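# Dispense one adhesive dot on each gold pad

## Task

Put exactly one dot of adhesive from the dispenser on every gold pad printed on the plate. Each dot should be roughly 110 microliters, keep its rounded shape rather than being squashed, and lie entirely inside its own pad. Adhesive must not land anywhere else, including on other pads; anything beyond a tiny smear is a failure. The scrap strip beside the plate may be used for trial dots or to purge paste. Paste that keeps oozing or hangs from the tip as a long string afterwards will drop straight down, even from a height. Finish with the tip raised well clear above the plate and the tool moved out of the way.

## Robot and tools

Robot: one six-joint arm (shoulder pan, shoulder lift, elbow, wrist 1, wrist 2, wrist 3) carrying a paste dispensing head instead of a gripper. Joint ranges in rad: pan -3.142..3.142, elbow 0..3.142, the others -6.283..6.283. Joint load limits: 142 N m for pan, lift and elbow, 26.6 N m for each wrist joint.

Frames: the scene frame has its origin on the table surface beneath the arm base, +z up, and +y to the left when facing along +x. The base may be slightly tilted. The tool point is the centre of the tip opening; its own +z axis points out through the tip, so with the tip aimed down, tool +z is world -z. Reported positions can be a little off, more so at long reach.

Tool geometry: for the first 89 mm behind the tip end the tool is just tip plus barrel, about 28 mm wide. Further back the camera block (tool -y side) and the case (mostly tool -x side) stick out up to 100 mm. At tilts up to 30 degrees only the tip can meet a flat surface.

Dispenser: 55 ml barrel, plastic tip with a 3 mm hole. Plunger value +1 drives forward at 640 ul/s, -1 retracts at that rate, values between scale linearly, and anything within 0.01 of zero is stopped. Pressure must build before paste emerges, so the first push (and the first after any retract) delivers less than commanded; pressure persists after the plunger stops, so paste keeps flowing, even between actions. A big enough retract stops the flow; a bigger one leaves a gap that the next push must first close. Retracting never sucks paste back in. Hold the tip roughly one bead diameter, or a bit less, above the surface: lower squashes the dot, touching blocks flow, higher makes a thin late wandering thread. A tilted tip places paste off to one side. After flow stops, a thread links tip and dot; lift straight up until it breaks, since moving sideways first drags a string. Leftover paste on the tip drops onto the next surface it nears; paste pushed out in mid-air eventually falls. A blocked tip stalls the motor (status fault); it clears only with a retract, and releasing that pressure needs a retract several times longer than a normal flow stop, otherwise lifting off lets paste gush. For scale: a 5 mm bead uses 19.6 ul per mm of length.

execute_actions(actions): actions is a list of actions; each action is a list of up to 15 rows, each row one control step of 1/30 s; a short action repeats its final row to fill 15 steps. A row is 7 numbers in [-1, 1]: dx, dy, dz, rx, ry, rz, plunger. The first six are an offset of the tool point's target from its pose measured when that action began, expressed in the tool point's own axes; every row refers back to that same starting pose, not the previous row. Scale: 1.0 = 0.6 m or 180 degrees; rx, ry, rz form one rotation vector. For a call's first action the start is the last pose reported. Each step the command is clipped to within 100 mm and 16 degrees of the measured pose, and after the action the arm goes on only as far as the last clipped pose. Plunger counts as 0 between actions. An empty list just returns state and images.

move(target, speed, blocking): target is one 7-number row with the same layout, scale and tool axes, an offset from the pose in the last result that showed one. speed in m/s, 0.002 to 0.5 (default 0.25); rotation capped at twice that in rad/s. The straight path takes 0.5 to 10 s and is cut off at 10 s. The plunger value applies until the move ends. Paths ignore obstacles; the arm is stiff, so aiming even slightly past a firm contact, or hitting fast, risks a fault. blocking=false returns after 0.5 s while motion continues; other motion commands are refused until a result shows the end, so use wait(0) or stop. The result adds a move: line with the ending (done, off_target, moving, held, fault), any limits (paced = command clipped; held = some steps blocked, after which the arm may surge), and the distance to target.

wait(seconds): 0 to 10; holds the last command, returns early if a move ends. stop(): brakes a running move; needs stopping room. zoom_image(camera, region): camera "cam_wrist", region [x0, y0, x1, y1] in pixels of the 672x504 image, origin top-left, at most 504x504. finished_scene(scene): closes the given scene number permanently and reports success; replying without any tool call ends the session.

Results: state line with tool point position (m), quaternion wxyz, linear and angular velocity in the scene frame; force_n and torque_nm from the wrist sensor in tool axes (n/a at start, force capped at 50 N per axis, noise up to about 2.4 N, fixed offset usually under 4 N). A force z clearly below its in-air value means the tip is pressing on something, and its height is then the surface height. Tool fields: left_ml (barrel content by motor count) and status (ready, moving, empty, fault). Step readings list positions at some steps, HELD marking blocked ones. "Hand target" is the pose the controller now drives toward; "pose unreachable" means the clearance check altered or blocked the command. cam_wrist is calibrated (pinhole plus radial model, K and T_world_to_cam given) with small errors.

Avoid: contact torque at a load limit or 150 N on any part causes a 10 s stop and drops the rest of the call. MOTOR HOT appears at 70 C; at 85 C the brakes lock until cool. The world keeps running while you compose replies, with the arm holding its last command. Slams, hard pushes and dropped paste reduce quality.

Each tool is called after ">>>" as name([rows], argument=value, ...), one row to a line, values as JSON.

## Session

>>> execute_actions(actions=[])

Scene clock: 0.00 s.
end_effector_position=(+0.4070, -0.0013, +0.2797) left_ml=20.3 status=ready force_n=(+1.2, +0.3, +4.2) torque_nm=(+0.09, -0.62, +0.14) end_effector_quat_wxyz=(+0.014, +0.711, +0.703, -0.012) end_effector_velocity=(-0.001, -0.000, -0.000) end_effector_angular_velocity=(-0.000, +0.001, -0.000)
Joint positions: [-0.34  -1.816  1.648 -1.406 -1.57  -1.911]
Joint velocities: [-0.    -0.     0.001  0.    -0.001  0.   ]
Hand target: +0.407, -0.001, +0.280; +0.014, +0.711, +0.703, -0.012
camera_calibration (this result's frames):
cam_wrist: T_world_to_cam=[[-0.0904668, -0.99522, 0.0367707, 0.0149299], [-0.813566, 0.0525583, -0.579093, 0.493328], [0.574392, -0.082304, -0.814432, 0.0903695], [0, 0, 0, 1]] pos_world=[0.350798, -0.0036321, 0.358733]

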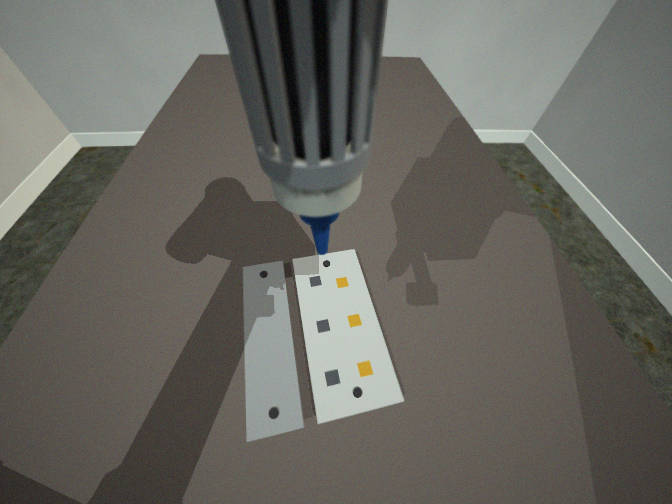

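>>> move(target=[0.123,0.080,0.371,0,0.0118,0,0])

Scene clock: 7.13 s.
end_effector_position=(+0.4564, +0.0636, +0.0547) left_ml=20.3 status=ready force_n=(-2.5, +2.1, -1.0) torque_nm=(+0.99, +0.84, +0.09) end_effector_quat_wxyz=(+0.001, +0.712, +0.703, +0.001) end_effector_velocity=(+0.001, -0.000, -0.001) end_effector_angular_velocity=(-0.001, -0.001, -0.000)
Joint positions: [-0.178 -1.608  2.054 -2.013 -1.534 -1.749]
Joint velocities: [ 0.     0.003  0.    -0.004 -0.001  0.001]
Hand target: +0.456, +0.064, +0.055; +0.001, +0.712, +0.703, +0.001
Off the commanded pose: 0.000 m, 0 deg.
move: done
camera_calibration (this result's frames):
cam_wrist: T_world_to_cam=[[-0.0903565, -0.995909, -0.00063125, 0.0943462], [-0.813292, 0.0741538, -0.577112, 0.398221], [0.574798, -0.0516324, -0.816665, -0.117883], [0, 0, 0, 1]] pos_world=[0.400154, 0.058344, 0.133607]

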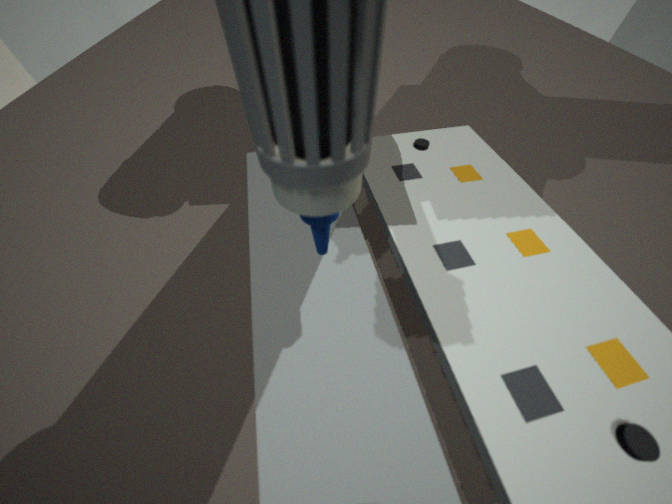

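>>> move(target=[0,0,0.0278,0,0,0,0], speed=0.04)

>>> execute_actions([
  [[0,0,0.002,0,0,0,0]],
])

>>> execute_actions([
  [[0,0,0.002,0,0,0,0]],
])

>>> execute_actions([
  [[0,0,0.002,0,0,0,0]],
])

Scene clock: 20.20 s.
end_effector_position=(+0.4564, +0.0636, +0.0382) left_ml=20.3 status=ready force_n=(+1.1, -3.1, -0.3) torque_nm=(-0.95, -0.52, -0.02) end_effector_quat_wxyz=(+0.001, +0.712, +0.703, +0.001) end_effector_velocity=(+0.001, +0.000, -0.002) end_effector_angular_velocity=(+0.000, -0.001, +0.000)
Joint positions: [-0.176 -1.588  2.082 -2.061 -1.534 -1.747]
Joint velocities: [ 0.     0.002  0.003 -0.006  0.     0.   ]
Hand target: +0.456, +0.064, +0.038; +0.001, +0.712, +0.703, +0.001
Off the commanded pose: 0.000 m, 0 deg.
move: done
camera_calibration (this result's frames):
cam_wrist: T_world_to_cam=[[-0.0903557, -0.995909, -0.000595631, 0.0943204], [-0.813302, 0.0741335, -0.5771, 0.388719], [0.574783, -0.0516598, -0.816674, -0.131397], [0, 0, 0, 1]] pos_world=[0.400194, 0.0583295, 0.117077]

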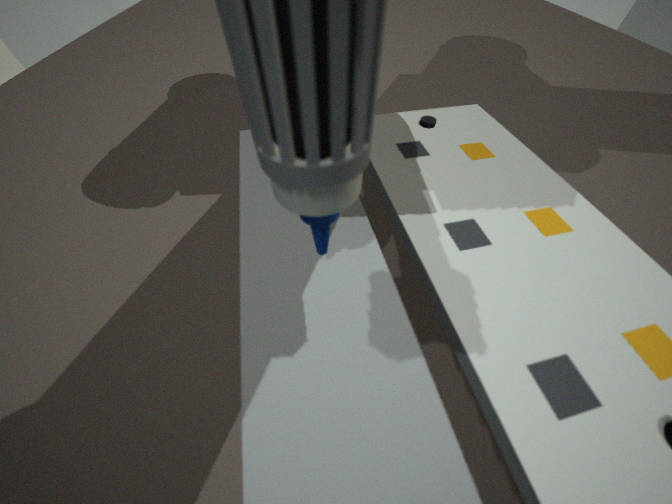

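Scene clock: 20.70 s.
end_effector_position=(+0.4564, +0.0636, +0.0370) left_ml=20.3 status=ready force_n=(+3.0, -1.8, +2.7) torque_nm=(-0.49, -1.28, +0.03) end_effector_quat_wxyz=(+0.001, +0.712, +0.703, +0.001) end_effector_velocity=(-0.001, -0.000, -0.000) end_effector_angular_velocity=(-0.001, +0.001, -0.000)
Joint positions: [-0.176 -1.586  2.084 -2.064 -1.534 -1.747]
Joint velocities: [-0.     0.     0.001 -0.    -0.001  0.   ]
Hand target: +0.456, +0.064, +0.037; +0.001, +0.712, +0.703, +0.001
Off the commanded pose: 0.000 m, 0 deg.
Step readings (end_effector_position):
0: (+0.4564, +0.0636, +0.0382)
1: (+0.4564, +0.0636, +0.0381)
2: (+0.4565, +0.0636, +0.0379)
4: (+0.4564, +0.0636, +0.0375)
8: (+0.4564, +0.0636, +0.0371)
15: end_effector_position above
camera_calibration (this result's frames):
cam_wrist: T_world_to_cam=[[-0.0903557, -0.995909, -0.000595204, 0.0943196], [-0.813302, 0.0741332, -0.5771, 0.388034], [0.574783, -0.0516602, -0.816673, -0.132373], [0, 0, 0, 1]] pos_world=[0.400197, 0.0583292, 0.115885]

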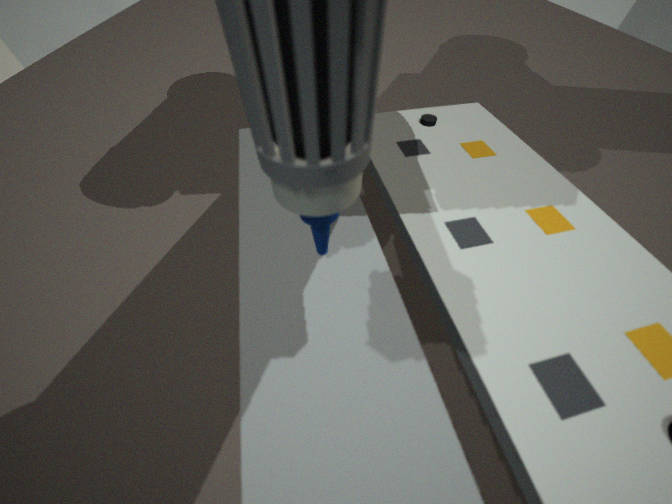

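Scene clock: 21.20 s.
end_effector_position=(+0.4565, +0.0636, +0.0358) left_ml=20.3 status=ready force_n=(+2.3, -0.8, +0.6) torque_nm=(-0.26, -0.97, -0.06) end_effector_quat_wxyz=(+0.001, +0.712, +0.703, +0.001) end_effector_velocity=(+0.000, -0.000, +0.000) end_effector_angular_velocity=(-0.000, -0.000, -0.000)
Joint positions: [-0.176 -1.585  2.086 -2.067 -1.534 -1.747]
Joint velocities: [ 0.     0.    -0.001 -0.    -0.     0.   ]
Hand target: +0.456, +0.064, +0.036; +0.001, +0.712, +0.703, +0.001
Off the commanded pose: 0.000 m, 0 deg.
Step readings (end_effector_position):
0: (+0.4564, +0.0636, +0.0370)
1: (+0.4565, +0.0636, +0.0370)
2: (+0.4565, +0.0636, +0.0368)
4: (+0.4564, +0.0636, +0.0363)
8: (+0.4564, +0.0636, +0.0359)
15: end_effector_position above
camera_calibration (this result's frames):
cam_wrist: T_world_to_cam=[[-0.0903556, -0.995909, -0.000594571, 0.0943188], [-0.813302, 0.0741327, -0.5771, 0.387349], [0.574783, -0.0516606, -0.816673, -0.133349], [0, 0, 0, 1]] pos_world=[0.400201, 0.0583288, 0.114693]

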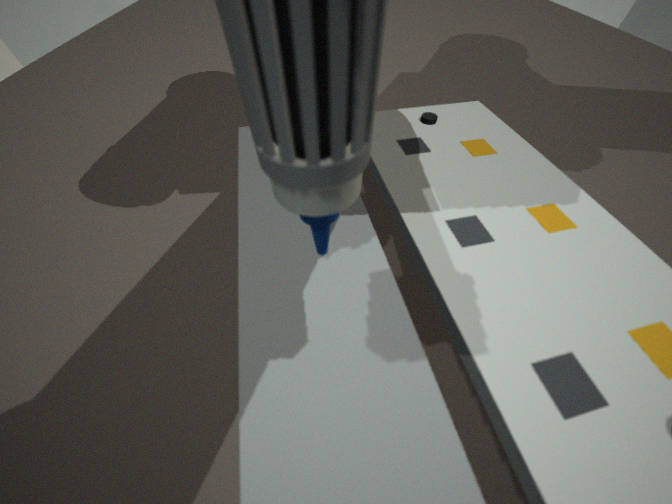

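Scene clock: 21.70 s.
end_effector_position=(+0.4565, +0.0636, +0.0346) left_ml=20.3 status=ready force_n=(-1.8, -4.4, -1.6) torque_nm=(-1.37, +0.60, +0.10) end_effector_quat_wxyz=(+0.001, +0.712, +0.703, +0.001) end_effector_velocity=(-0.000, -0.000, -0.000) end_effector_angular_velocity=(-0.000, +0.001, -0.000)
Joint positions: [-0.176 -1.583  2.087 -2.071 -1.534 -1.747]
Joint velocities: [-0.     0.     0.001 -0.    -0.     0.   ]
Hand target: +0.456, +0.064, +0.035; +0.001, +0.712, +0.703, +0.001
Off the commanded pose: 0.000 m, 0 deg.
Step readings (end_effector_position):
0: (+0.4565, +0.0636, +0.0358)
1: (+0.4565, +0.0636, +0.0358)
2: (+0.4565, +0.0636, +0.0356)
4: (+0.4564, +0.0636, +0.0351)
8: (+0.4565, +0.0636, +0.0347)
15: end_effector_position above
camera_calibration (this result's frames):
cam_wrist: T_world_to_cam=[[-0.0903556, -0.995909, -0.00059433, 0.0943181], [-0.813302, 0.0741326, -0.5771, 0.386664], [0.574783, -0.0516609, -0.816673, -0.134325], [0, 0, 0, 1]] pos_world=[0.400205, 0.0583285, 0.113501]

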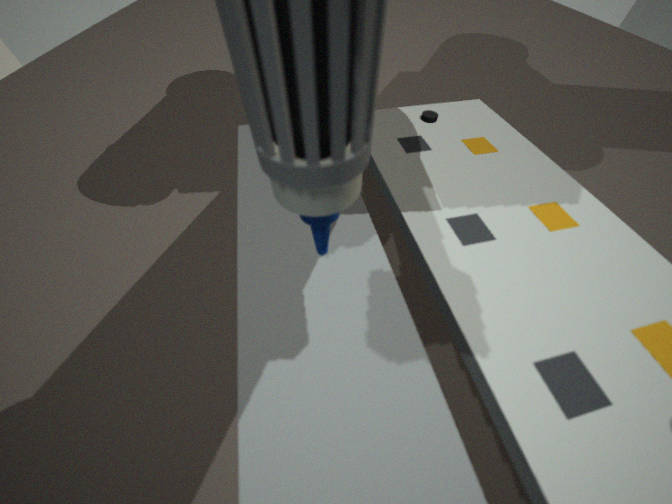

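>>> execute_actions([
  [[0,0,0.002,0,0,0,0]],
  [[0,0,0.002,0,0,0,0]],
])

>>> execute_actions([
  [[0,0,0.002,0,0,0,0]],
])

Scene clock: 29.33 s.
end_effector_position=(+0.4565, +0.0636, +0.0323) left_ml=20.3 status=ready force_n=(+0.4, -3.3, -2.9) torque_nm=(-1.04, -0.27, -0.09) end_effector_quat_wxyz=(+0.001, +0.712, +0.703, +0.001) end_effector_velocity=(-0.001, -0.000, -0.001) end_effector_angular_velocity=(-0.000, +0.001, +0.000)
Joint positions: [-0.176 -1.58   2.091 -2.078 -1.534 -1.747]
Joint velocities: [ 0.     0.     0.002 -0.001 -0.001 -0.   ]
Hand target: +0.456, +0.064, +0.032; +0.001, +0.712, +0.703, +0.001
Off the commanded pose: 0.000 m, 0 deg.
Step readings (end_effector_position; steps 1 to 15: 1st action; 16 to 30: 2nd action):
0: (+0.4565, +0.0636, +0.0346)
1: (+0.4565, +0.0636, +0.0346)
2: (+0.4565, +0.0636, +0.0344)
4: (+0.4565, +0.0636, +0.0339)
8: (+0.4565, +0.0636, +0.0336)
15: (+0.4565, +0.0636, +0.0335)
16: (+0.4565, +0.0636, +0.0334)
17: (+0.4565, +0.0636, +0.0332)
19: (+0.4565, +0.0636, +0.0327)
23: (+0.4565, +0.0636, +0.0324)
30: end_effector_position above
camera_calibration (this result's frames):
cam_wrist: T_world_to_cam=[[-0.0903556, -0.995909, -0.000593457, 0.0943165], [-0.813302, 0.0741321, -0.5771, 0.385295], [0.574784, -0.0516616, -0.816673, -0.136276], [0, 0, 0, 1]] pos_world=[0.400212, 0.0583278, 0.111117]

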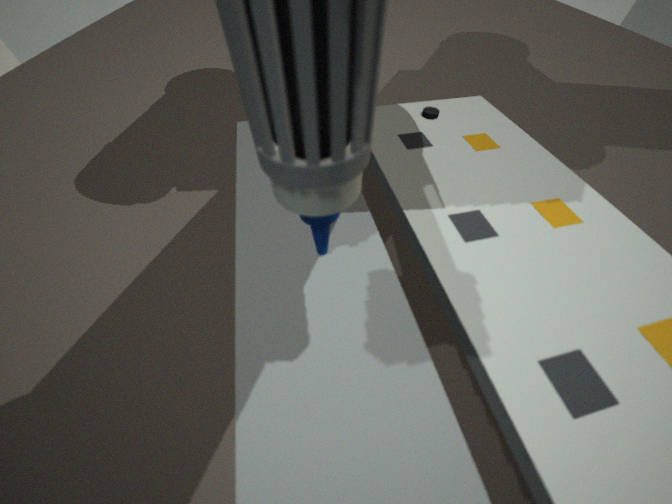

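Scene clock: 29.83 s.
end_effector_position=(+0.4565, +0.0636, +0.0311) left_ml=20.3 status=ready force_n=(-1.3, +1.3, +0.3) torque_nm=(+0.58, +0.39, -0.03) end_effector_quat_wxyz=(+0.001, +0.712, +0.703, +0.001) end_effector_velocity=(-0.001, +0.000, -0.000) end_effector_angular_velocity=(+0.001, +0.002, -0.000)
Joint positions: [-0.176 -1.578  2.093 -2.082 -1.534 -1.747]
Joint velocities: [-0.     0.     0.     0.001  0.    -0.   ]
Hand target: +0.456, +0.064, +0.031; +0.001, +0.712, +0.703, +0.001
Off the commanded pose: 0.000 m, 0 deg.
Step readings (end_effector_position):
0: (+0.4565, +0.0636, +0.0323)
1: (+0.4565, +0.0636, +0.0322)
2: (+0.4565, +0.0636, +0.0320)
4: (+0.4565, +0.0636, +0.0315)
8: (+0.4565, +0.0636, +0.0312)
15: end_effector_position above
camera_calibration (this result's frames):
cam_wrist: T_world_to_cam=[[-0.0903555, -0.995909, -0.00059293, 0.0943157], [-0.813302, 0.0741317, -0.577101, 0.38461], [0.574784, -0.051662, -0.816673, -0.137252], [0, 0, 0, 1]] pos_world=[0.400216, 0.0583275, 0.109924]

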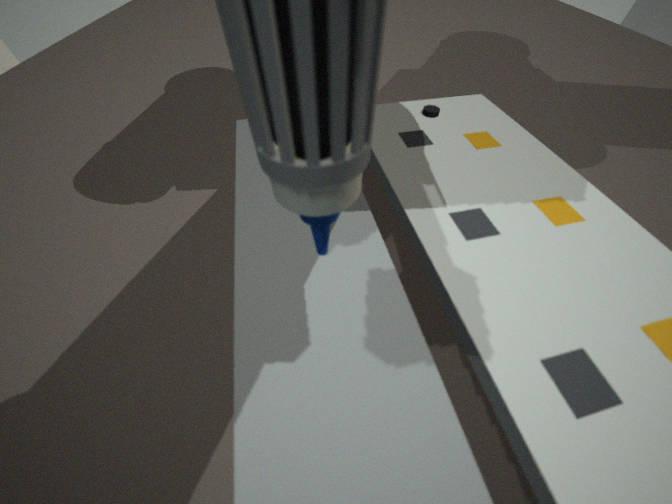

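>>> execute_actions([
  [[0,0,0.002,0,0,0,0]],
])

>>> execute_actions([
  [[0,0,0.002,0,0,0,0]],
])

Scene clock: 32.57 s.
end_effector_position=(+0.4565, +0.0636, +0.0299) left_ml=20.3 status=ready force_n=(+3.8, +2.3, -1.6) torque_nm=(+0.80, -1.38, -0.10) end_effector_quat_wxyz=(+0.001, +0.712, +0.703, +0.001) end_effector_velocity=(-0.000, -0.000, -0.000) end_effector_angular_velocity=(-0.000, +0.000, +0.000)
Joint positions: [-0.176 -1.577  2.095 -2.085 -1.534 -1.746]
Joint velocities: [ 0.     0.     0.    -0.001 -0.    -0.   ]
Hand target: +0.456, +0.064, +0.030; +0.001, +0.712, +0.703, +0.001
Off the commanded pose: 0.000 m, 0 deg.
Step readings (end_effector_position):
0: (+0.4565, +0.0636, +0.0311)
1: (+0.4565, +0.0636, +0.0310)
2: (+0.4565, +0.0636, +0.0308)
4: (+0.4565, +0.0636, +0.0303)
8: (+0.4565, +0.0636, +0.0300)
15: end_effector_position above
camera_calibration (this result's frames):
cam_wrist: T_world_to_cam=[[-0.0903556, -0.995909, -0.000592633, 0.0943151], [-0.813302, 0.0741316, -0.577101, 0.383925], [0.574784, -0.0516623, -0.816673, -0.138228], [0, 0, 0, 1]] pos_world=[0.400219, 0.0583271, 0.108732]

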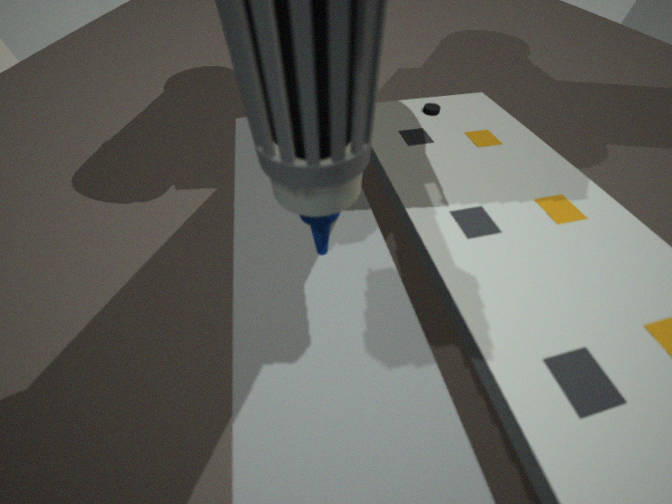

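Scene clock: 33.07 s.
end_effector_position=(+0.4566, +0.0636, +0.0288) left_ml=20.3 status=ready force_n=(+0.2, -39.8, -50.0) torque_nm=(-4.74, +1.26, -0.11) end_effector_quat_wxyz=(+0.001, +0.712, +0.703, +0.001) end_effector_velocity=(-0.000, +0.000, -0.001) end_effector_angular_velocity=(-0.000, +0.000, +0.000)
Joint positions: [-0.176 -1.575  2.097 -2.088 -1.534 -1.746]
Joint velocities: [ 0.     0.001  0.001 -0.002 -0.     0.   ]
Hand target: +0.456, +0.064, +0.029; +0.001, +0.712, +0.703, +0.001
Off the commanded pose: 0.000 m, 0 deg.
Step readings (end_effector_position):
0: (+0.4565, +0.0636, +0.0299)
1: (+0.4565, +0.0636, +0.0298)
2: (+0.4565, +0.0636, +0.0296)
4: (+0.4565, +0.0636, +0.0292)
8: (+0.4566, +0.0636, +0.0290)
15: end_effector_position above
camera_calibration (this result's frames):
cam_wrist: T_world_to_cam=[[-0.0903248, -0.995912, -0.000567663, 0.0943031], [-0.813163, 0.0740793, -0.577303, 0.383357], [0.574985, -0.0516832, -0.81653, -0.139252], [0, 0, 0, 1]] pos_world=[0.400317, 0.0583218, 0.107663]

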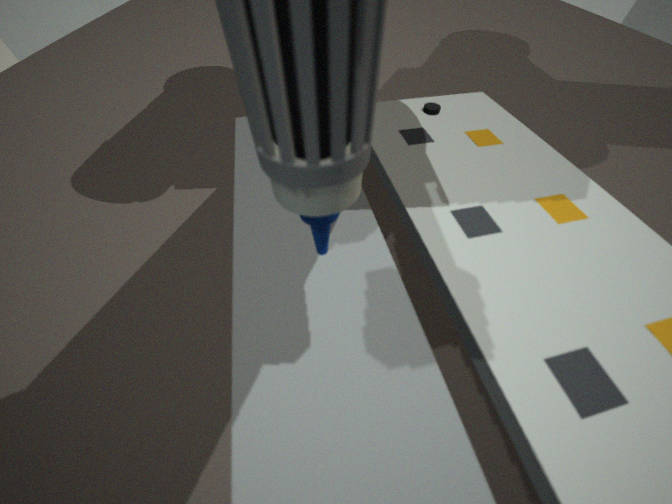

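>>> execute_actions([
  [[0,0,-0.0075,0,0,0,0]],
  [[0,0,0,0,0,0,0.5]],
])

>>> wait(seconds=10)

>>> execute_actions([
  [[0,0,-0.02,0,0,0,0]],
  [[0,0,-0.02,0,0,0,0]],
])

>>> zoom_image(camera="cam_wrist", region=[270, 210, 370, 310])

Scene clock: 38.23 s.
end_effector_position=(+0.4565, +0.0636, +0.0333) left_ml=20.2 status=moving force_n=(+3.3, -1.3, -1.5) torque_nm=(-0.47, -1.47, +0.15) end_effector_quat_wxyz=(+0.001, +0.712, +0.703, +0.001) end_effector_velocity=(-0.001, -0.000, -0.000) end_effector_angular_velocity=(-0.000, +0.002, -0.000)
Joint positions: [-0.176 -1.581  2.09  -2.075 -1.534 -1.747]
Joint velocities: [ 0.    -0.     0.001  0.001 -0.001  0.   ]
Hand target: +0.457, +0.064, +0.033; +0.001, +0.712, +0.703, +0.001
Off the commanded pose: 0.000 m, 0 deg.
Step readings (end_effector_position; steps 1 to 15: 1st action; 16 to 30: 2nd action):
0: (+0.4565, +0.0636, +0.0287)
1: (+0.4565, +0.0636, +0.0287)
2: (+0.4564, +0.0636, +0.0293)
4: (+0.4560, +0.0637, +0.0307)
8: (+0.4563, +0.0636, +0.0326)
15: (+0.4565, +0.0636, +0.0332)
16: (+0.4565, +0.0636, +0.0333)
17: (+0.4565, +0.0636, +0.0333)
19: (+0.4565, +0.0636, +0.0333)
23: (+0.4565, +0.0636, +0.0333)
30: end_effector_position above
camera_calibration (this result's frames):
cam_wrist: T_world_to_cam=[[-0.0903318, -0.995912, -0.000575172, 0.0943089], [-0.813196, 0.0740924, -0.577254, 0.385905], [0.574937, -0.0516766, -0.816564, -0.13557], [0, 0, 0, 1]] pos_world=[0.40028, 0.0583248, 0.112118]

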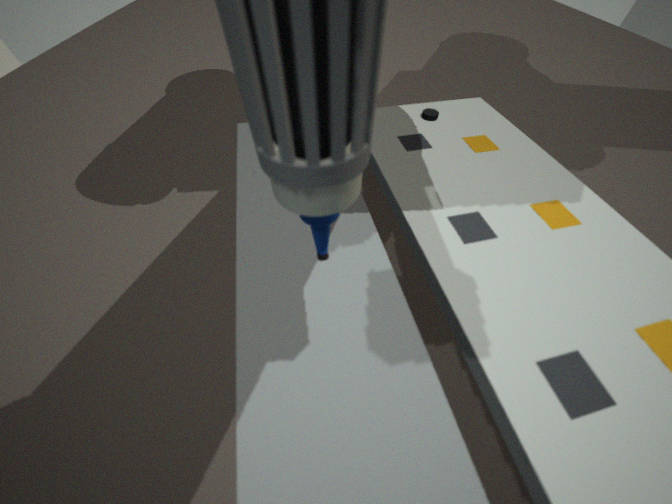

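Scene clock: 48.23 s.
end_effector_position=(+0.4565, +0.0636, +0.0332) left_ml=20.2 status=ready force_n=(-1.0, -1.6, +0.8) torque_nm=(-0.48, +0.14, +0.18) end_effector_quat_wxyz=(+0.001, +0.712, +0.703, +0.001) end_effector_velocity=(-0.000, +0.001, -0.000) end_effector_angular_velocity=(+0.001, +0.000, +0.000)
Joint positions: [-0.176 -1.581  2.09  -2.075 -1.534 -1.747]
Joint velocities: [ 0.001 -0.    -0.     0.     0.001  0.   ]
Hand target: +0.457, +0.064, +0.033; +0.001, +0.712, +0.703, +0.001
Off the commanded pose: 0.000 m, 0 deg.
wait: 10.00 s; at rest by 0.20 s
camera_calibration (this result's frames):
cam_wrist: T_world_to_cam=[[-0.090333, -0.995911, -0.000577616, 0.0943099], [-0.813211, 0.0740962, -0.577233, 0.385888], [0.574916, -0.0516735, -0.816579, -0.135571], [0, 0, 0, 1]] pos_world=[0.400269, 0.0583261, 0.112097]

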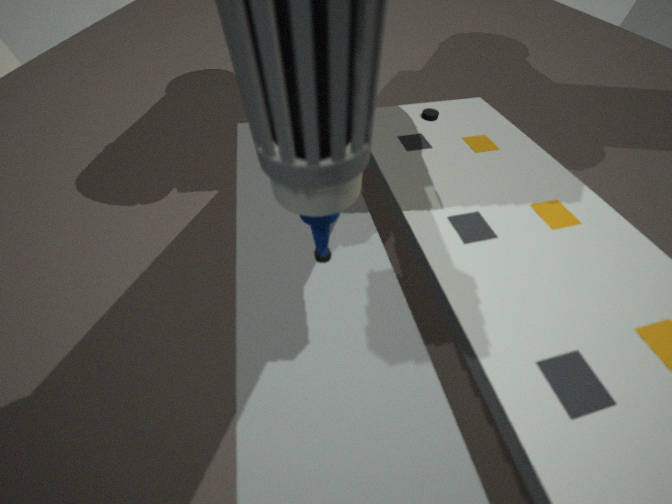

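Scene clock: 49.23 s.
end_effector_position=(+0.4565, +0.0636, +0.0571) left_ml=20.2 status=ready force_n=(+1.3, +1.1, -1.3) torque_nm=(+0.48, -0.69, +0.12) end_effector_quat_wxyz=(+0.001, +0.712, +0.703, +0.001) end_effector_velocity=(-0.000, +0.000, +0.001) end_effector_angular_velocity=(+0.000, +0.001, +0.000)
Joint positions: [-0.178 -1.611  2.05  -2.006 -1.534 -1.749]
Joint velocities: [ 0.    -0.001 -0.002  0.004 -0.    -0.   ]
Hand target: +0.456, +0.064, +0.057; +0.001, +0.712, +0.703, +0.001
Off the commanded pose: 0.000 m, 0 deg.
Step readings (end_effector_position; steps 1 to 15: 1st action; 16 to 30: 2nd action):
0: (+0.4565, +0.0636, +0.0332)
1: (+0.4566, +0.0636, +0.0334)
2: (+0.4567, +0.0636, +0.0354)
4: (+0.4566, +0.0636, +0.0401)
8: (+0.4565, +0.0636, +0.0440)
15: (+0.4565, +0.0636, +0.0452)
16: (+0.4565, +0.0636, +0.0454)
17: (+0.4567, +0.0636, +0.0475)
19: (+0.4567, +0.0636, +0.0522)
23: (+0.4565, +0.0636, +0.0560)
30: end_effector_position above
camera_calibration (this result's frames):
cam_wrist: T_world_to_cam=[[-0.0903348, -0.995911, -0.000584625, 0.0943268], [-0.813207, 0.0741013, -0.577238, 0.399568], [0.574922, -0.0516693, -0.816575, -0.116079], [0, 0, 0, 1]] pos_world=[0.400189, 0.0583348, 0.135914]

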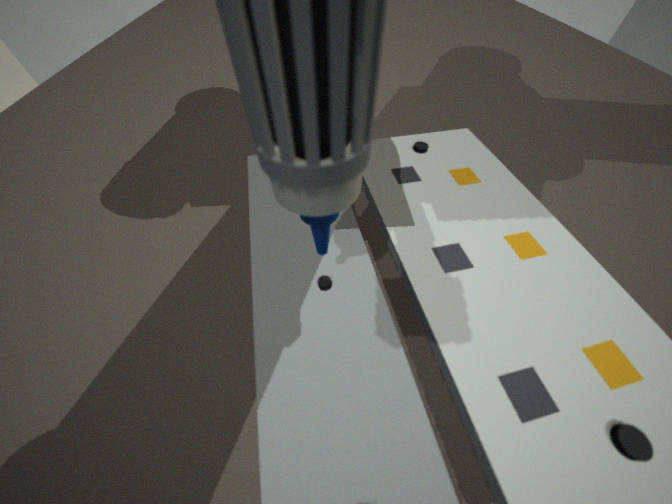

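Region (270, 210, 370, 310) of cam_wrist's 672x504 image, scaled by 5.040, with more detail than that image has.

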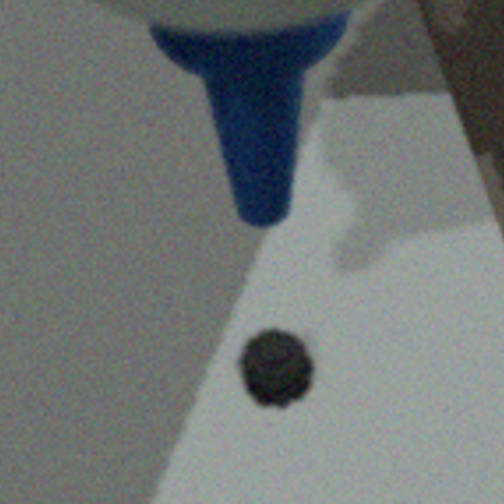

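>>> move(target=[-0.185,-0.073,0.017,0,0,0,0])

>>> zoom_image(camera="cam_wrist", region=[260, 200, 400, 320])

Scene clock: 59.93 s.
end_effector_position=(+0.4113, -0.0470, +0.0467) left_ml=20.2 status=ready force_n=(+4.8, -0.1, +5.4) torque_nm=(+0.01, -1.82, -0.13) end_effector_quat_wxyz=(+0.001, +0.712, +0.703, +0.001) end_effector_velocity=(-0.000, -0.002, +0.000) end_effector_angular_velocity=(+0.000, -0.001, +0.000)
Joint positions: [-0.464 -1.706  2.173 -2.024 -1.537 -2.035]
Joint velocities: [-0.005 -0.001  0.001 -0.001  0.001 -0.006]
Hand target: +0.411, -0.047, +0.047; +0.001, +0.712, +0.703, +0.001
Off the commanded pose: 0.000 m, 0 deg.
move: done
camera_calibration (this result's frames):
cam_wrist: T_world_to_cam=[[-0.0903608, -0.995909, 0.000249623, -0.0199232], [-0.813285, 0.0736463, -0.577186, 0.365066], [0.574806, -0.052358, -0.816613, -0.104233], [0, 0, 0, 1]] pos_world=[0.355016, -0.0521849, 0.125598]

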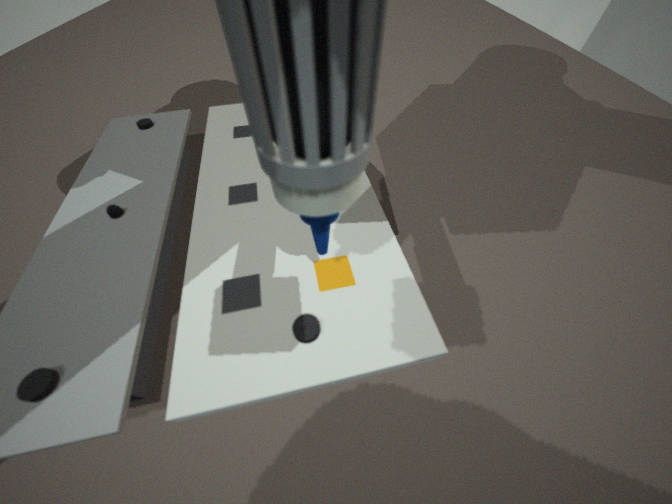

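Region (260, 200, 400, 320) of cam_wrist's 672x504 image, scaled by 3.600, with more detail than that image has; it fills the top 432 rows of this view, and the rest is white.

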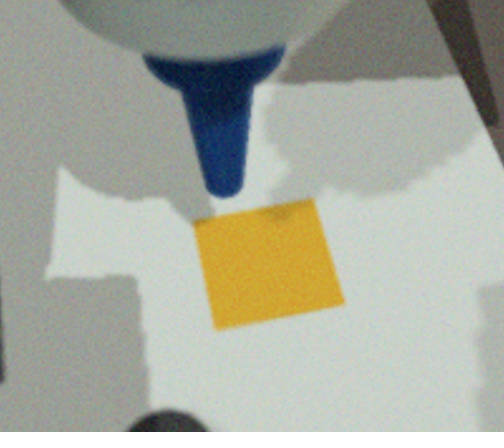

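>>> execute_actions([
  [[-0.0068,-0.0006,0.016,0,0,0,0]],
  [[0,0,0,0,0,0,0]],
])

>>> zoom_image(camera="cam_wrist", region=[260, 200, 400, 320])

Scene clock: 65.07 s.
end_effector_position=(+0.4109, -0.0510, +0.0372) left_ml=20.2 status=ready force_n=(-3.3, -1.4, -1.4) torque_nm=(-0.24, +1.00, +0.11) end_effector_quat_wxyz=(+0.001, +0.712, +0.703, +0.001) end_effector_velocity=(+0.001, +0.000, +0.000) end_effector_angular_velocity=(+0.000, -0.001, -0.000)
Joint positions: [-0.473 -1.693  2.19  -2.053 -1.537 -2.044]
Joint velocities: [-0.     0.    -0.001 -0.     0.001  0.   ]
Hand target: +0.411, -0.051, +0.037; +0.001, +0.712, +0.703, +0.001
Off the commanded pose: 0.000 m, 0 deg.
Step readings (end_effector_position; steps 1 to 15: 1st action; 16 to 30: 2nd action):
0: (+0.4112, -0.0471, +0.0467)
1: (+0.4112, -0.0472, +0.0466)
2: (+0.4110, -0.0478, +0.0449)
4: (+0.4108, -0.0493, +0.0412)
8: (+0.4108, -0.0506, +0.0381)
15: (+0.4109, -0.0510, +0.0372)
16: (+0.4109, -0.0510, +0.0372)
17: (+0.4109, -0.0510, +0.0372)
19: (+0.4109, -0.0510, +0.0372)
23: (+0.4109, -0.0510, +0.0372)
30: end_effector_position above
camera_calibration (this result's frames):
cam_wrist: T_world_to_cam=[[-0.0903601, -0.995909, 0.000271255, -0.0240106], [-0.813288, 0.0736335, -0.577183, 0.359538], [0.574802, -0.052375, -0.816614, -0.112022], [0, 0, 0, 1]] pos_world=[0.354629, -0.0562535, 0.116047]

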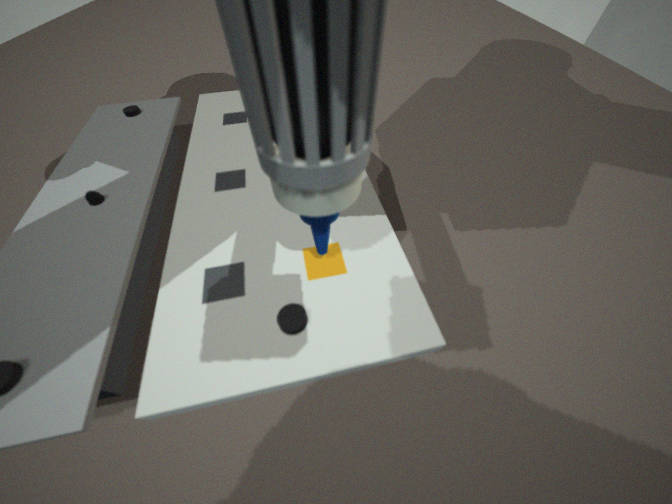

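Region (260, 200, 400, 320) of cam_wrist's 672x504 image, scaled by 3.600, with more detail than that image has; it fills the top 432 rows of this view, and the rest is white.

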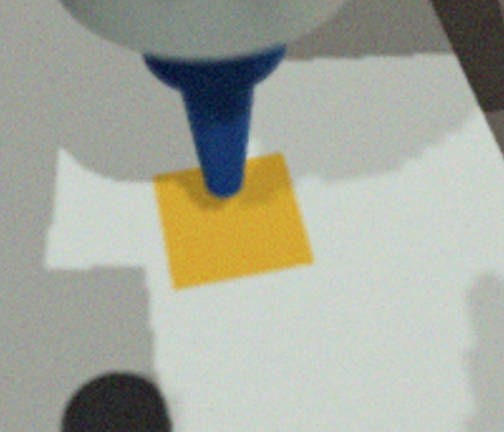

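>>> execute_actions([
  [[0,0,0.0037,0,0,0,0]],
  [[0,0,0,0,0,0,0]],
])

>>> zoom_image(camera="cam_wrist", region=[260, 200, 400, 320])

Scene clock: 71.13 s.
end_effector_position=(+0.4109, -0.0511, +0.0350) left_ml=20.2 status=ready force_n=(-2.8, +2.0, +2.1) torque_nm=(+0.79, +0.88, +0.00) end_effector_quat_wxyz=(+0.001, +0.712, +0.703, +0.001) end_effector_velocity=(-0.000, -0.000, -0.000) end_effector_angular_velocity=(+0.000, +0.000, -0.001)
Joint positions: [-0.473 -1.69   2.194 -2.06  -1.537 -2.044]
Joint velocities: [-0.001  0.     0.    -0.     0.     0.   ]
Hand target: +0.411, -0.051, +0.035; +0.001, +0.712, +0.703, +0.001
Off the commanded pose: 0.000 m, 0 deg.
Step readings (end_effector_position; steps 1 to 15: 1st action; 16 to 30: 2nd action):
0: (+0.4109, -0.0510, +0.0372)
1: (+0.4109, -0.0510, +0.0372)
2: (+0.4109, -0.0511, +0.0369)
4: (+0.4110, -0.0511, +0.0361)
8: (+0.4110, -0.0511, +0.0353)
15: (+0.4109, -0.0511, +0.0350)
16: (+0.4109, -0.0511, +0.0350)
17: (+0.4109, -0.0510, +0.0350)
19: (+0.4109, -0.0511, +0.0350)
23: (+0.4109, -0.0511, +0.0350)
30: end_effector_position above
camera_calibration (this result's frames):
cam_wrist: T_world_to_cam=[[-0.0903596, -0.995909, 0.000279401, -0.0240158], [-0.813281, 0.0736277, -0.577194, 0.358274], [0.574812, -0.0523823, -0.816607, -0.113834], [0, 0, 0, 1]] pos_world=[0.354641, -0.0562593, 0.113843]

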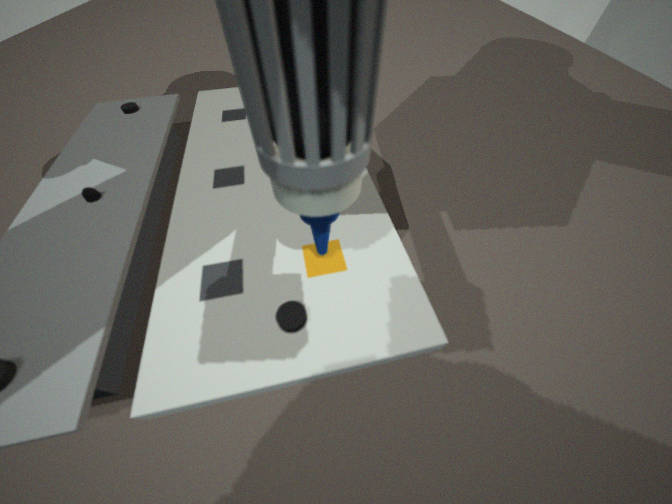

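Region (260, 200, 400, 320) of cam_wrist's 672x504 image, scaled by 3.600, with more detail than that image has; it fills the top 432 rows of this view, and the rest is white.

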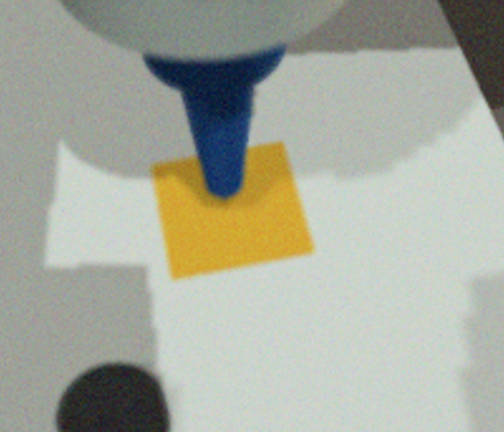

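>>> execute_actions([
  [[0,0,0,0,0,0,0.348]],
])

>>> wait(seconds=10)

>>> wait(seconds=4)

>>> execute_actions([
  [[0,0,-0.04,0,0,0,0]],
  [[0,0,0,0,0,0,0]],
])

>>> zoom_image(camera="cam_wrist", region=[270, 210, 370, 310])

Scene clock: 81.60 s.
end_effector_position=(+0.4109, -0.0511, +0.0350) left_ml=20.0 status=moving force_n=(+1.6, -1.8, -0.3) torque_nm=(-0.47, -0.70, +0.06) end_effector_quat_wxyz=(+0.001, +0.712, +0.703, +0.001) end_effector_velocity=(-0.000, -0.000, -0.000) end_effector_angular_velocity=(-0.001, +0.001, -0.000)
Joint positions: [-0.473 -1.69   2.194 -2.06  -1.537 -2.044]
Joint velocities: [-0.     0.     0.     0.    -0.001 -0.   ]
Hand target: +0.411, -0.051, +0.035; +0.001, +0.712, +0.703, +0.001
Off the commanded pose: 0.000 m, 0 deg.
Step readings (end_effector_position):
0: (+0.4109, -0.0511, +0.0350)
1: (+0.4109, -0.0511, +0.0350)
2: (+0.4109, -0.0511, +0.0350)
4: (+0.4109, -0.0511, +0.0350)
8: (+0.4109, -0.0511, +0.0350)
15: end_effector_position above
camera_calibration (this result's frames):
cam_wrist: T_world_to_cam=[[-0.0903595, -0.995909, 0.000281843, -0.0240171], [-0.813278, 0.0736259, -0.577199, 0.35828], [0.574817, -0.0523846, -0.816604, -0.113831], [0, 0, 0, 1]] pos_world=[0.354643, -0.0562605, 0.113851]

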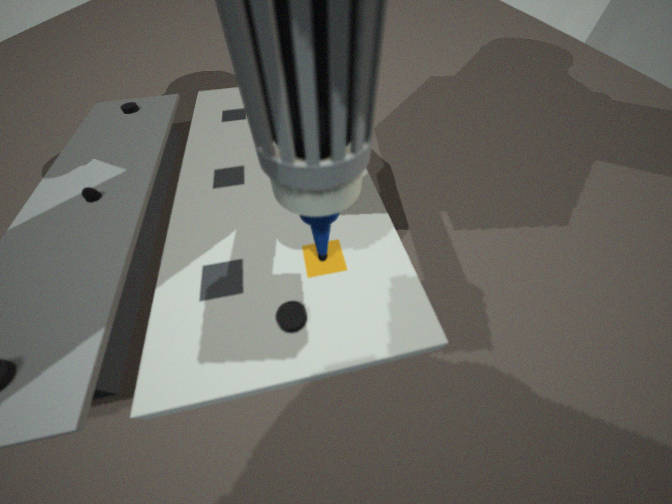

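Scene clock: 91.60 s.
end_effector_position=(+0.4109, -0.0510, +0.0350) left_ml=20.0 status=ready force_n=(+3.4, -0.7, -0.8) torque_nm=(-0.11, -1.43, -0.07) end_effector_quat_wxyz=(+0.001, +0.712, +0.703, +0.001) end_effector_velocity=(-0.000, +0.000, -0.000) end_effector_angular_velocity=(-0.000, +0.001, +0.001)
Joint positions: [-0.473 -1.69   2.194 -2.06  -1.537 -2.044]
Joint velocities: [ 0.001 -0.     0.001 -0.    -0.    -0.   ]
Hand target: +0.411, -0.051, +0.035; +0.001, +0.712, +0.703, +0.001
Off the commanded pose: 0.000 m, 0 deg.
wait: 10.00 s; at rest by 0.20 s
camera_calibration (this result's frames):
cam_wrist: T_world_to_cam=[[-0.0903594, -0.995909, 0.000279286, -0.0240158], [-0.813281, 0.0736276, -0.577194, 0.358274], [0.574812, -0.052382, -0.816607, -0.113834], [0, 0, 0, 1]] pos_world=[0.35464, -0.0562592, 0.113843]

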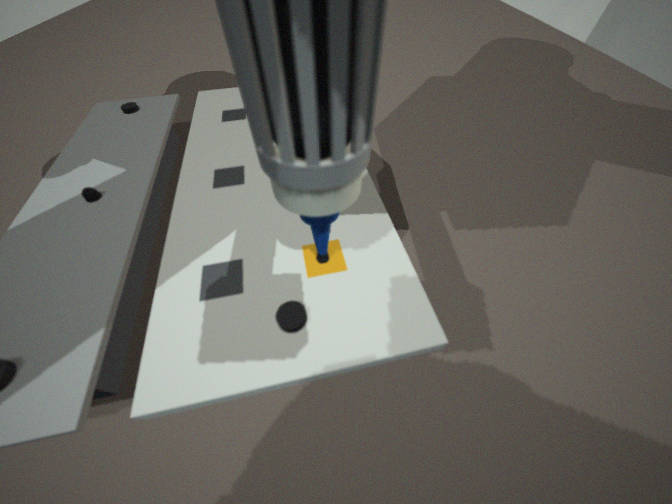

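Scene clock: 95.60 s.
end_effector_position=(+0.4109, -0.0510, +0.0350) left_ml=20.0 status=ready force_n=(-1.3, -1.5, +1.0) torque_nm=(-0.28, +0.57, -0.04) end_effector_quat_wxyz=(+0.001, +0.712, +0.703, +0.001) end_effector_velocity=(-0.001, -0.000, -0.000) end_effector_angular_velocity=(+0.000, +0.002, -0.001)
Joint positions: [-0.473 -1.69   2.194 -2.06  -1.537 -2.044]
Joint velocities: [-0.001  0.     0.001  0.001 -0.001 -0.   ]
Hand target: +0.411, -0.051, +0.035; +0.001, +0.712, +0.703, +0.001
Off the commanded pose: 0.000 m, 0 deg.
wait: 4.00 s; at rest by 0.17 s
camera_calibration (this result's frames):
cam_wrist: T_world_to_cam=[[-0.0903595, -0.995909, 0.000279337, -0.0240158], [-0.813281, 0.0736277, -0.577194, 0.358274], [0.574812, -0.0523821, -0.816607, -0.113834], [0, 0, 0, 1]] pos_world=[0.35464, -0.0562593, 0.113843]

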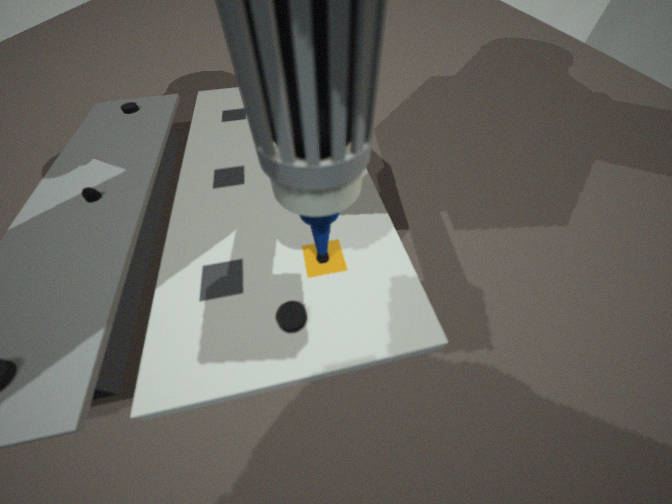

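Scene clock: 96.60 s.
end_effector_position=(+0.4109, -0.0511, +0.0589) left_ml=20.0 status=ready force_n=(-1.3, -1.5, +0.4) torque_nm=(-0.41, +0.20, +0.00) end_effector_quat_wxyz=(+0.001, +0.712, +0.703, +0.001) end_effector_velocity=(-0.001, +0.000, -0.001) end_effector_angular_velocity=(-0.000, +0.002, +0.000)
Joint positions: [-0.475 -1.721  2.151 -1.987 -1.537 -2.046]
Joint velocities: [ 0.     0.     0.001  0.001 -0.001 -0.   ]
Hand target: +0.411, -0.051, +0.059; +0.001, +0.712, +0.703, +0.001
Off the commanded pose: 0.000 m, 0 deg.
Step readings (end_effector_position; steps 1 to 15: 1st action; 16 to 30: 2nd action):
0: (+0.4109, -0.0510, +0.0350)
1: (+0.4111, -0.0511, +0.0353)
2: (+0.4120, -0.0515, +0.0390)
4: (+0.4120, -0.0514, +0.0481)
8: (+0.4111, -0.0511, +0.0562)
15: (+0.4108, -0.0510, +0.0588)
16: (+0.4108, -0.0510, +0.0588)
17: (+0.4108, -0.0510, +0.0588)
19: (+0.4108, -0.0510, +0.0588)
23: (+0.4108, -0.0510, +0.0588)
30: end_effector_position above
camera_calibration (this result's frames):
cam_wrist: T_world_to_cam=[[-0.0903386, -0.995911, 0.000367532, -0.0240514], [-0.813173, 0.0735495, -0.577356, 0.372033], [0.574968, -0.0524564, -0.816493, -0.0944294], [0, 0, 0, 1]] pos_world=[0.354648, -0.0562694, 0.137703]

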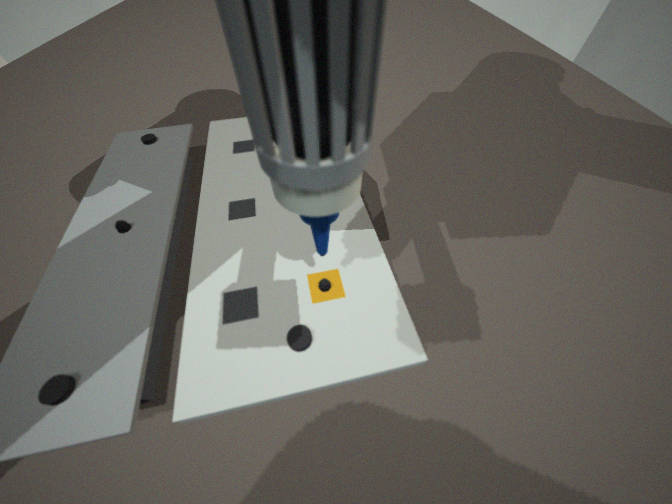

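Region (270, 210, 370, 310) of cam_wrist's 672x504 image, scaled by 5.040, with more detail than that image has.

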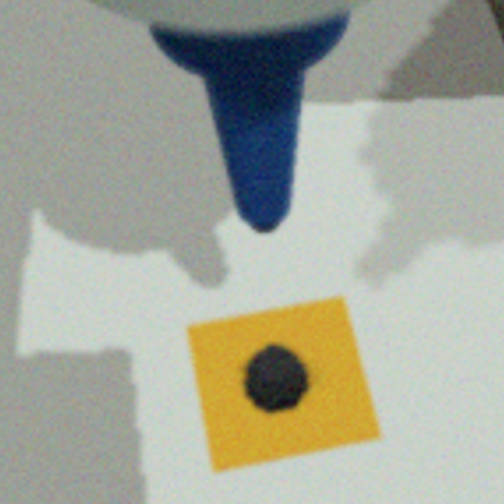

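>>> move(target=[0.0138,0.0984,0.03,0,0,0,0])

>>> zoom_image(camera="cam_wrist", region=[260, 200, 400, 320])

Scene clock: 105.27 s.
end_effector_position=(+0.4700, -0.0435, +0.0410) left_ml=20.0 status=ready force_n=(+0.5, +0.4, +2.1) torque_nm=(+0.63, -0.39, +0.04) end_effector_quat_wxyz=(+0.001, +0.712, +0.703, +0.001) end_effector_velocity=(+0.001, +0.001, -0.000) end_effector_angular_velocity=(+0.000, +0.002, +0.001)
Joint positions: [-0.397 -1.552  2.047 -2.054 -1.536 -1.968]
Joint velocities: [ 0.003  0.006 -0.005  0.001 -0.     0.002]
Hand target: +0.470, -0.043, +0.041; +0.001, +0.712, +0.703, +0.001
Off the commanded pose: 0.000 m, 0 deg.
move: done
camera_calibration (this result's frames):
cam_wrist: T_world_to_cam=[[-0.0903294, -0.995912, 0.000134655, -0.0111584], [-0.813108, 0.073671, -0.577432, 0.40919], [0.575062, -0.0522686, -0.816439, -0.142573], [0, 0, 0, 1]] pos_world=[0.413696, -0.0487103, 0.119879]

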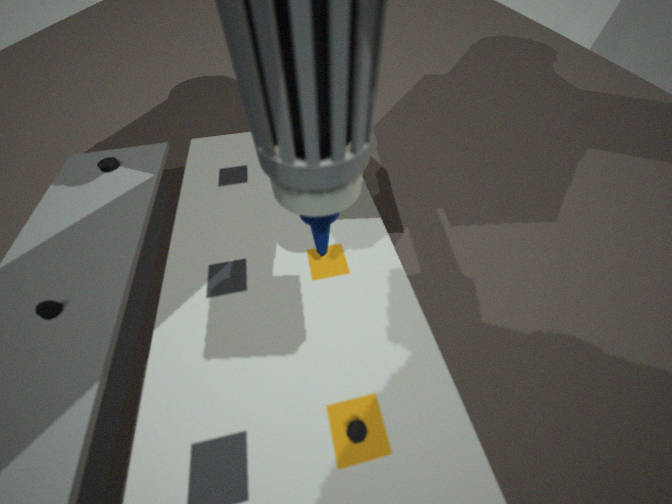

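Region (260, 200, 400, 320) of cam_wrist's 672x504 image, scaled by 3.600, with more detail than that image has; it fills the top 432 rows of this view, and the rest is white.

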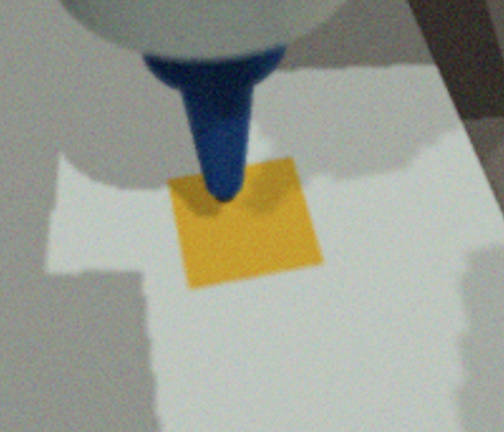

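>>> execute_actions([
  [[-0.002,0.005,0.0067,0,0,0,0]],
  [[0,0,0,0,0,0,0]],
])

>>> zoom_image(camera="cam_wrist", region=[260, 200, 400, 320])

Scene clock: 112.53 s.
end_effector_position=(+0.4729, -0.0447, +0.0370) left_ml=20.0 status=ready force_n=(+2.6, -3.2, -0.2) torque_nm=(-0.89, -1.28, +0.08) end_effector_quat_wxyz=(+0.001, +0.712, +0.703, +0.001) end_effector_velocity=(-0.000, -0.000, -0.000) end_effector_angular_velocity=(-0.000, +0.000, +0.000)
Joint positions: [-0.397 -1.54   2.046 -2.066 -1.536 -1.968]
Joint velocities: [ 0.     0.     0.001 -0.    -0.    -0.   ]
Hand target: +0.473, -0.045, +0.037; +0.001, +0.712, +0.703, +0.001
Off the commanded pose: 0.000 m, 0 deg.
Step readings (end_effector_position; steps 1 to 15: 1st action; 16 to 30: 2nd action):
0: (+0.4701, -0.0435, +0.0410)
1: (+0.4702, -0.0435, +0.0409)
2: (+0.4707, -0.0438, +0.0402)
4: (+0.4718, -0.0442, +0.0386)
8: (+0.4727, -0.0446, +0.0374)
15: (+0.4729, -0.0447, +0.0370)
16: (+0.4729, -0.0447, +0.0370)
17: (+0.4729, -0.0447, +0.0370)
19: (+0.4729, -0.0447, +0.0370)
23: (+0.4729, -0.0447, +0.0370)
30: end_effector_position above
camera_calibration (this result's frames):
cam_wrist: T_world_to_cam=[[-0.0903294, -0.995912, 0.000185604, -0.012145], [-0.81312, 0.0736425, -0.577419, 0.409397], [0.575045, -0.0523088, -0.816448, -0.147603], [0, 0, 0, 1]] pos_world=[0.41667, -0.0499653, 0.115886]

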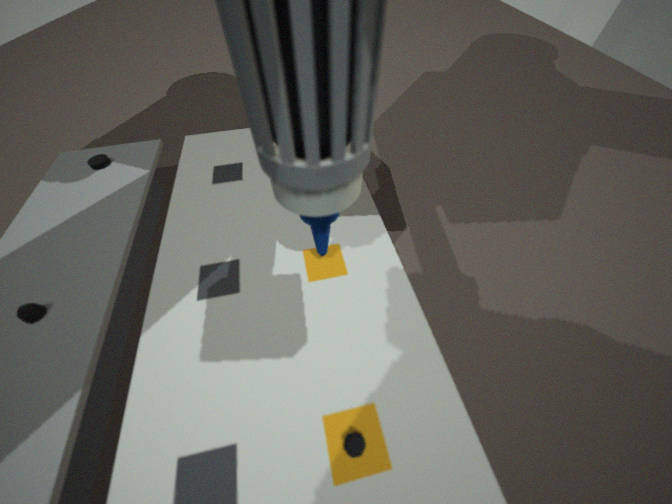

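Region (260, 200, 400, 320) of cam_wrist's 672x504 image, scaled by 3.600, with more detail than that image has; it fills the top 432 rows of this view, and the rest is white.

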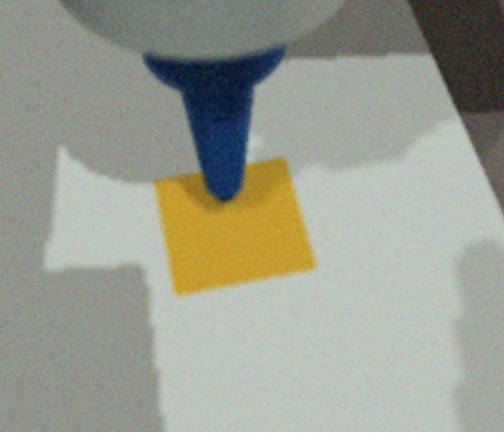

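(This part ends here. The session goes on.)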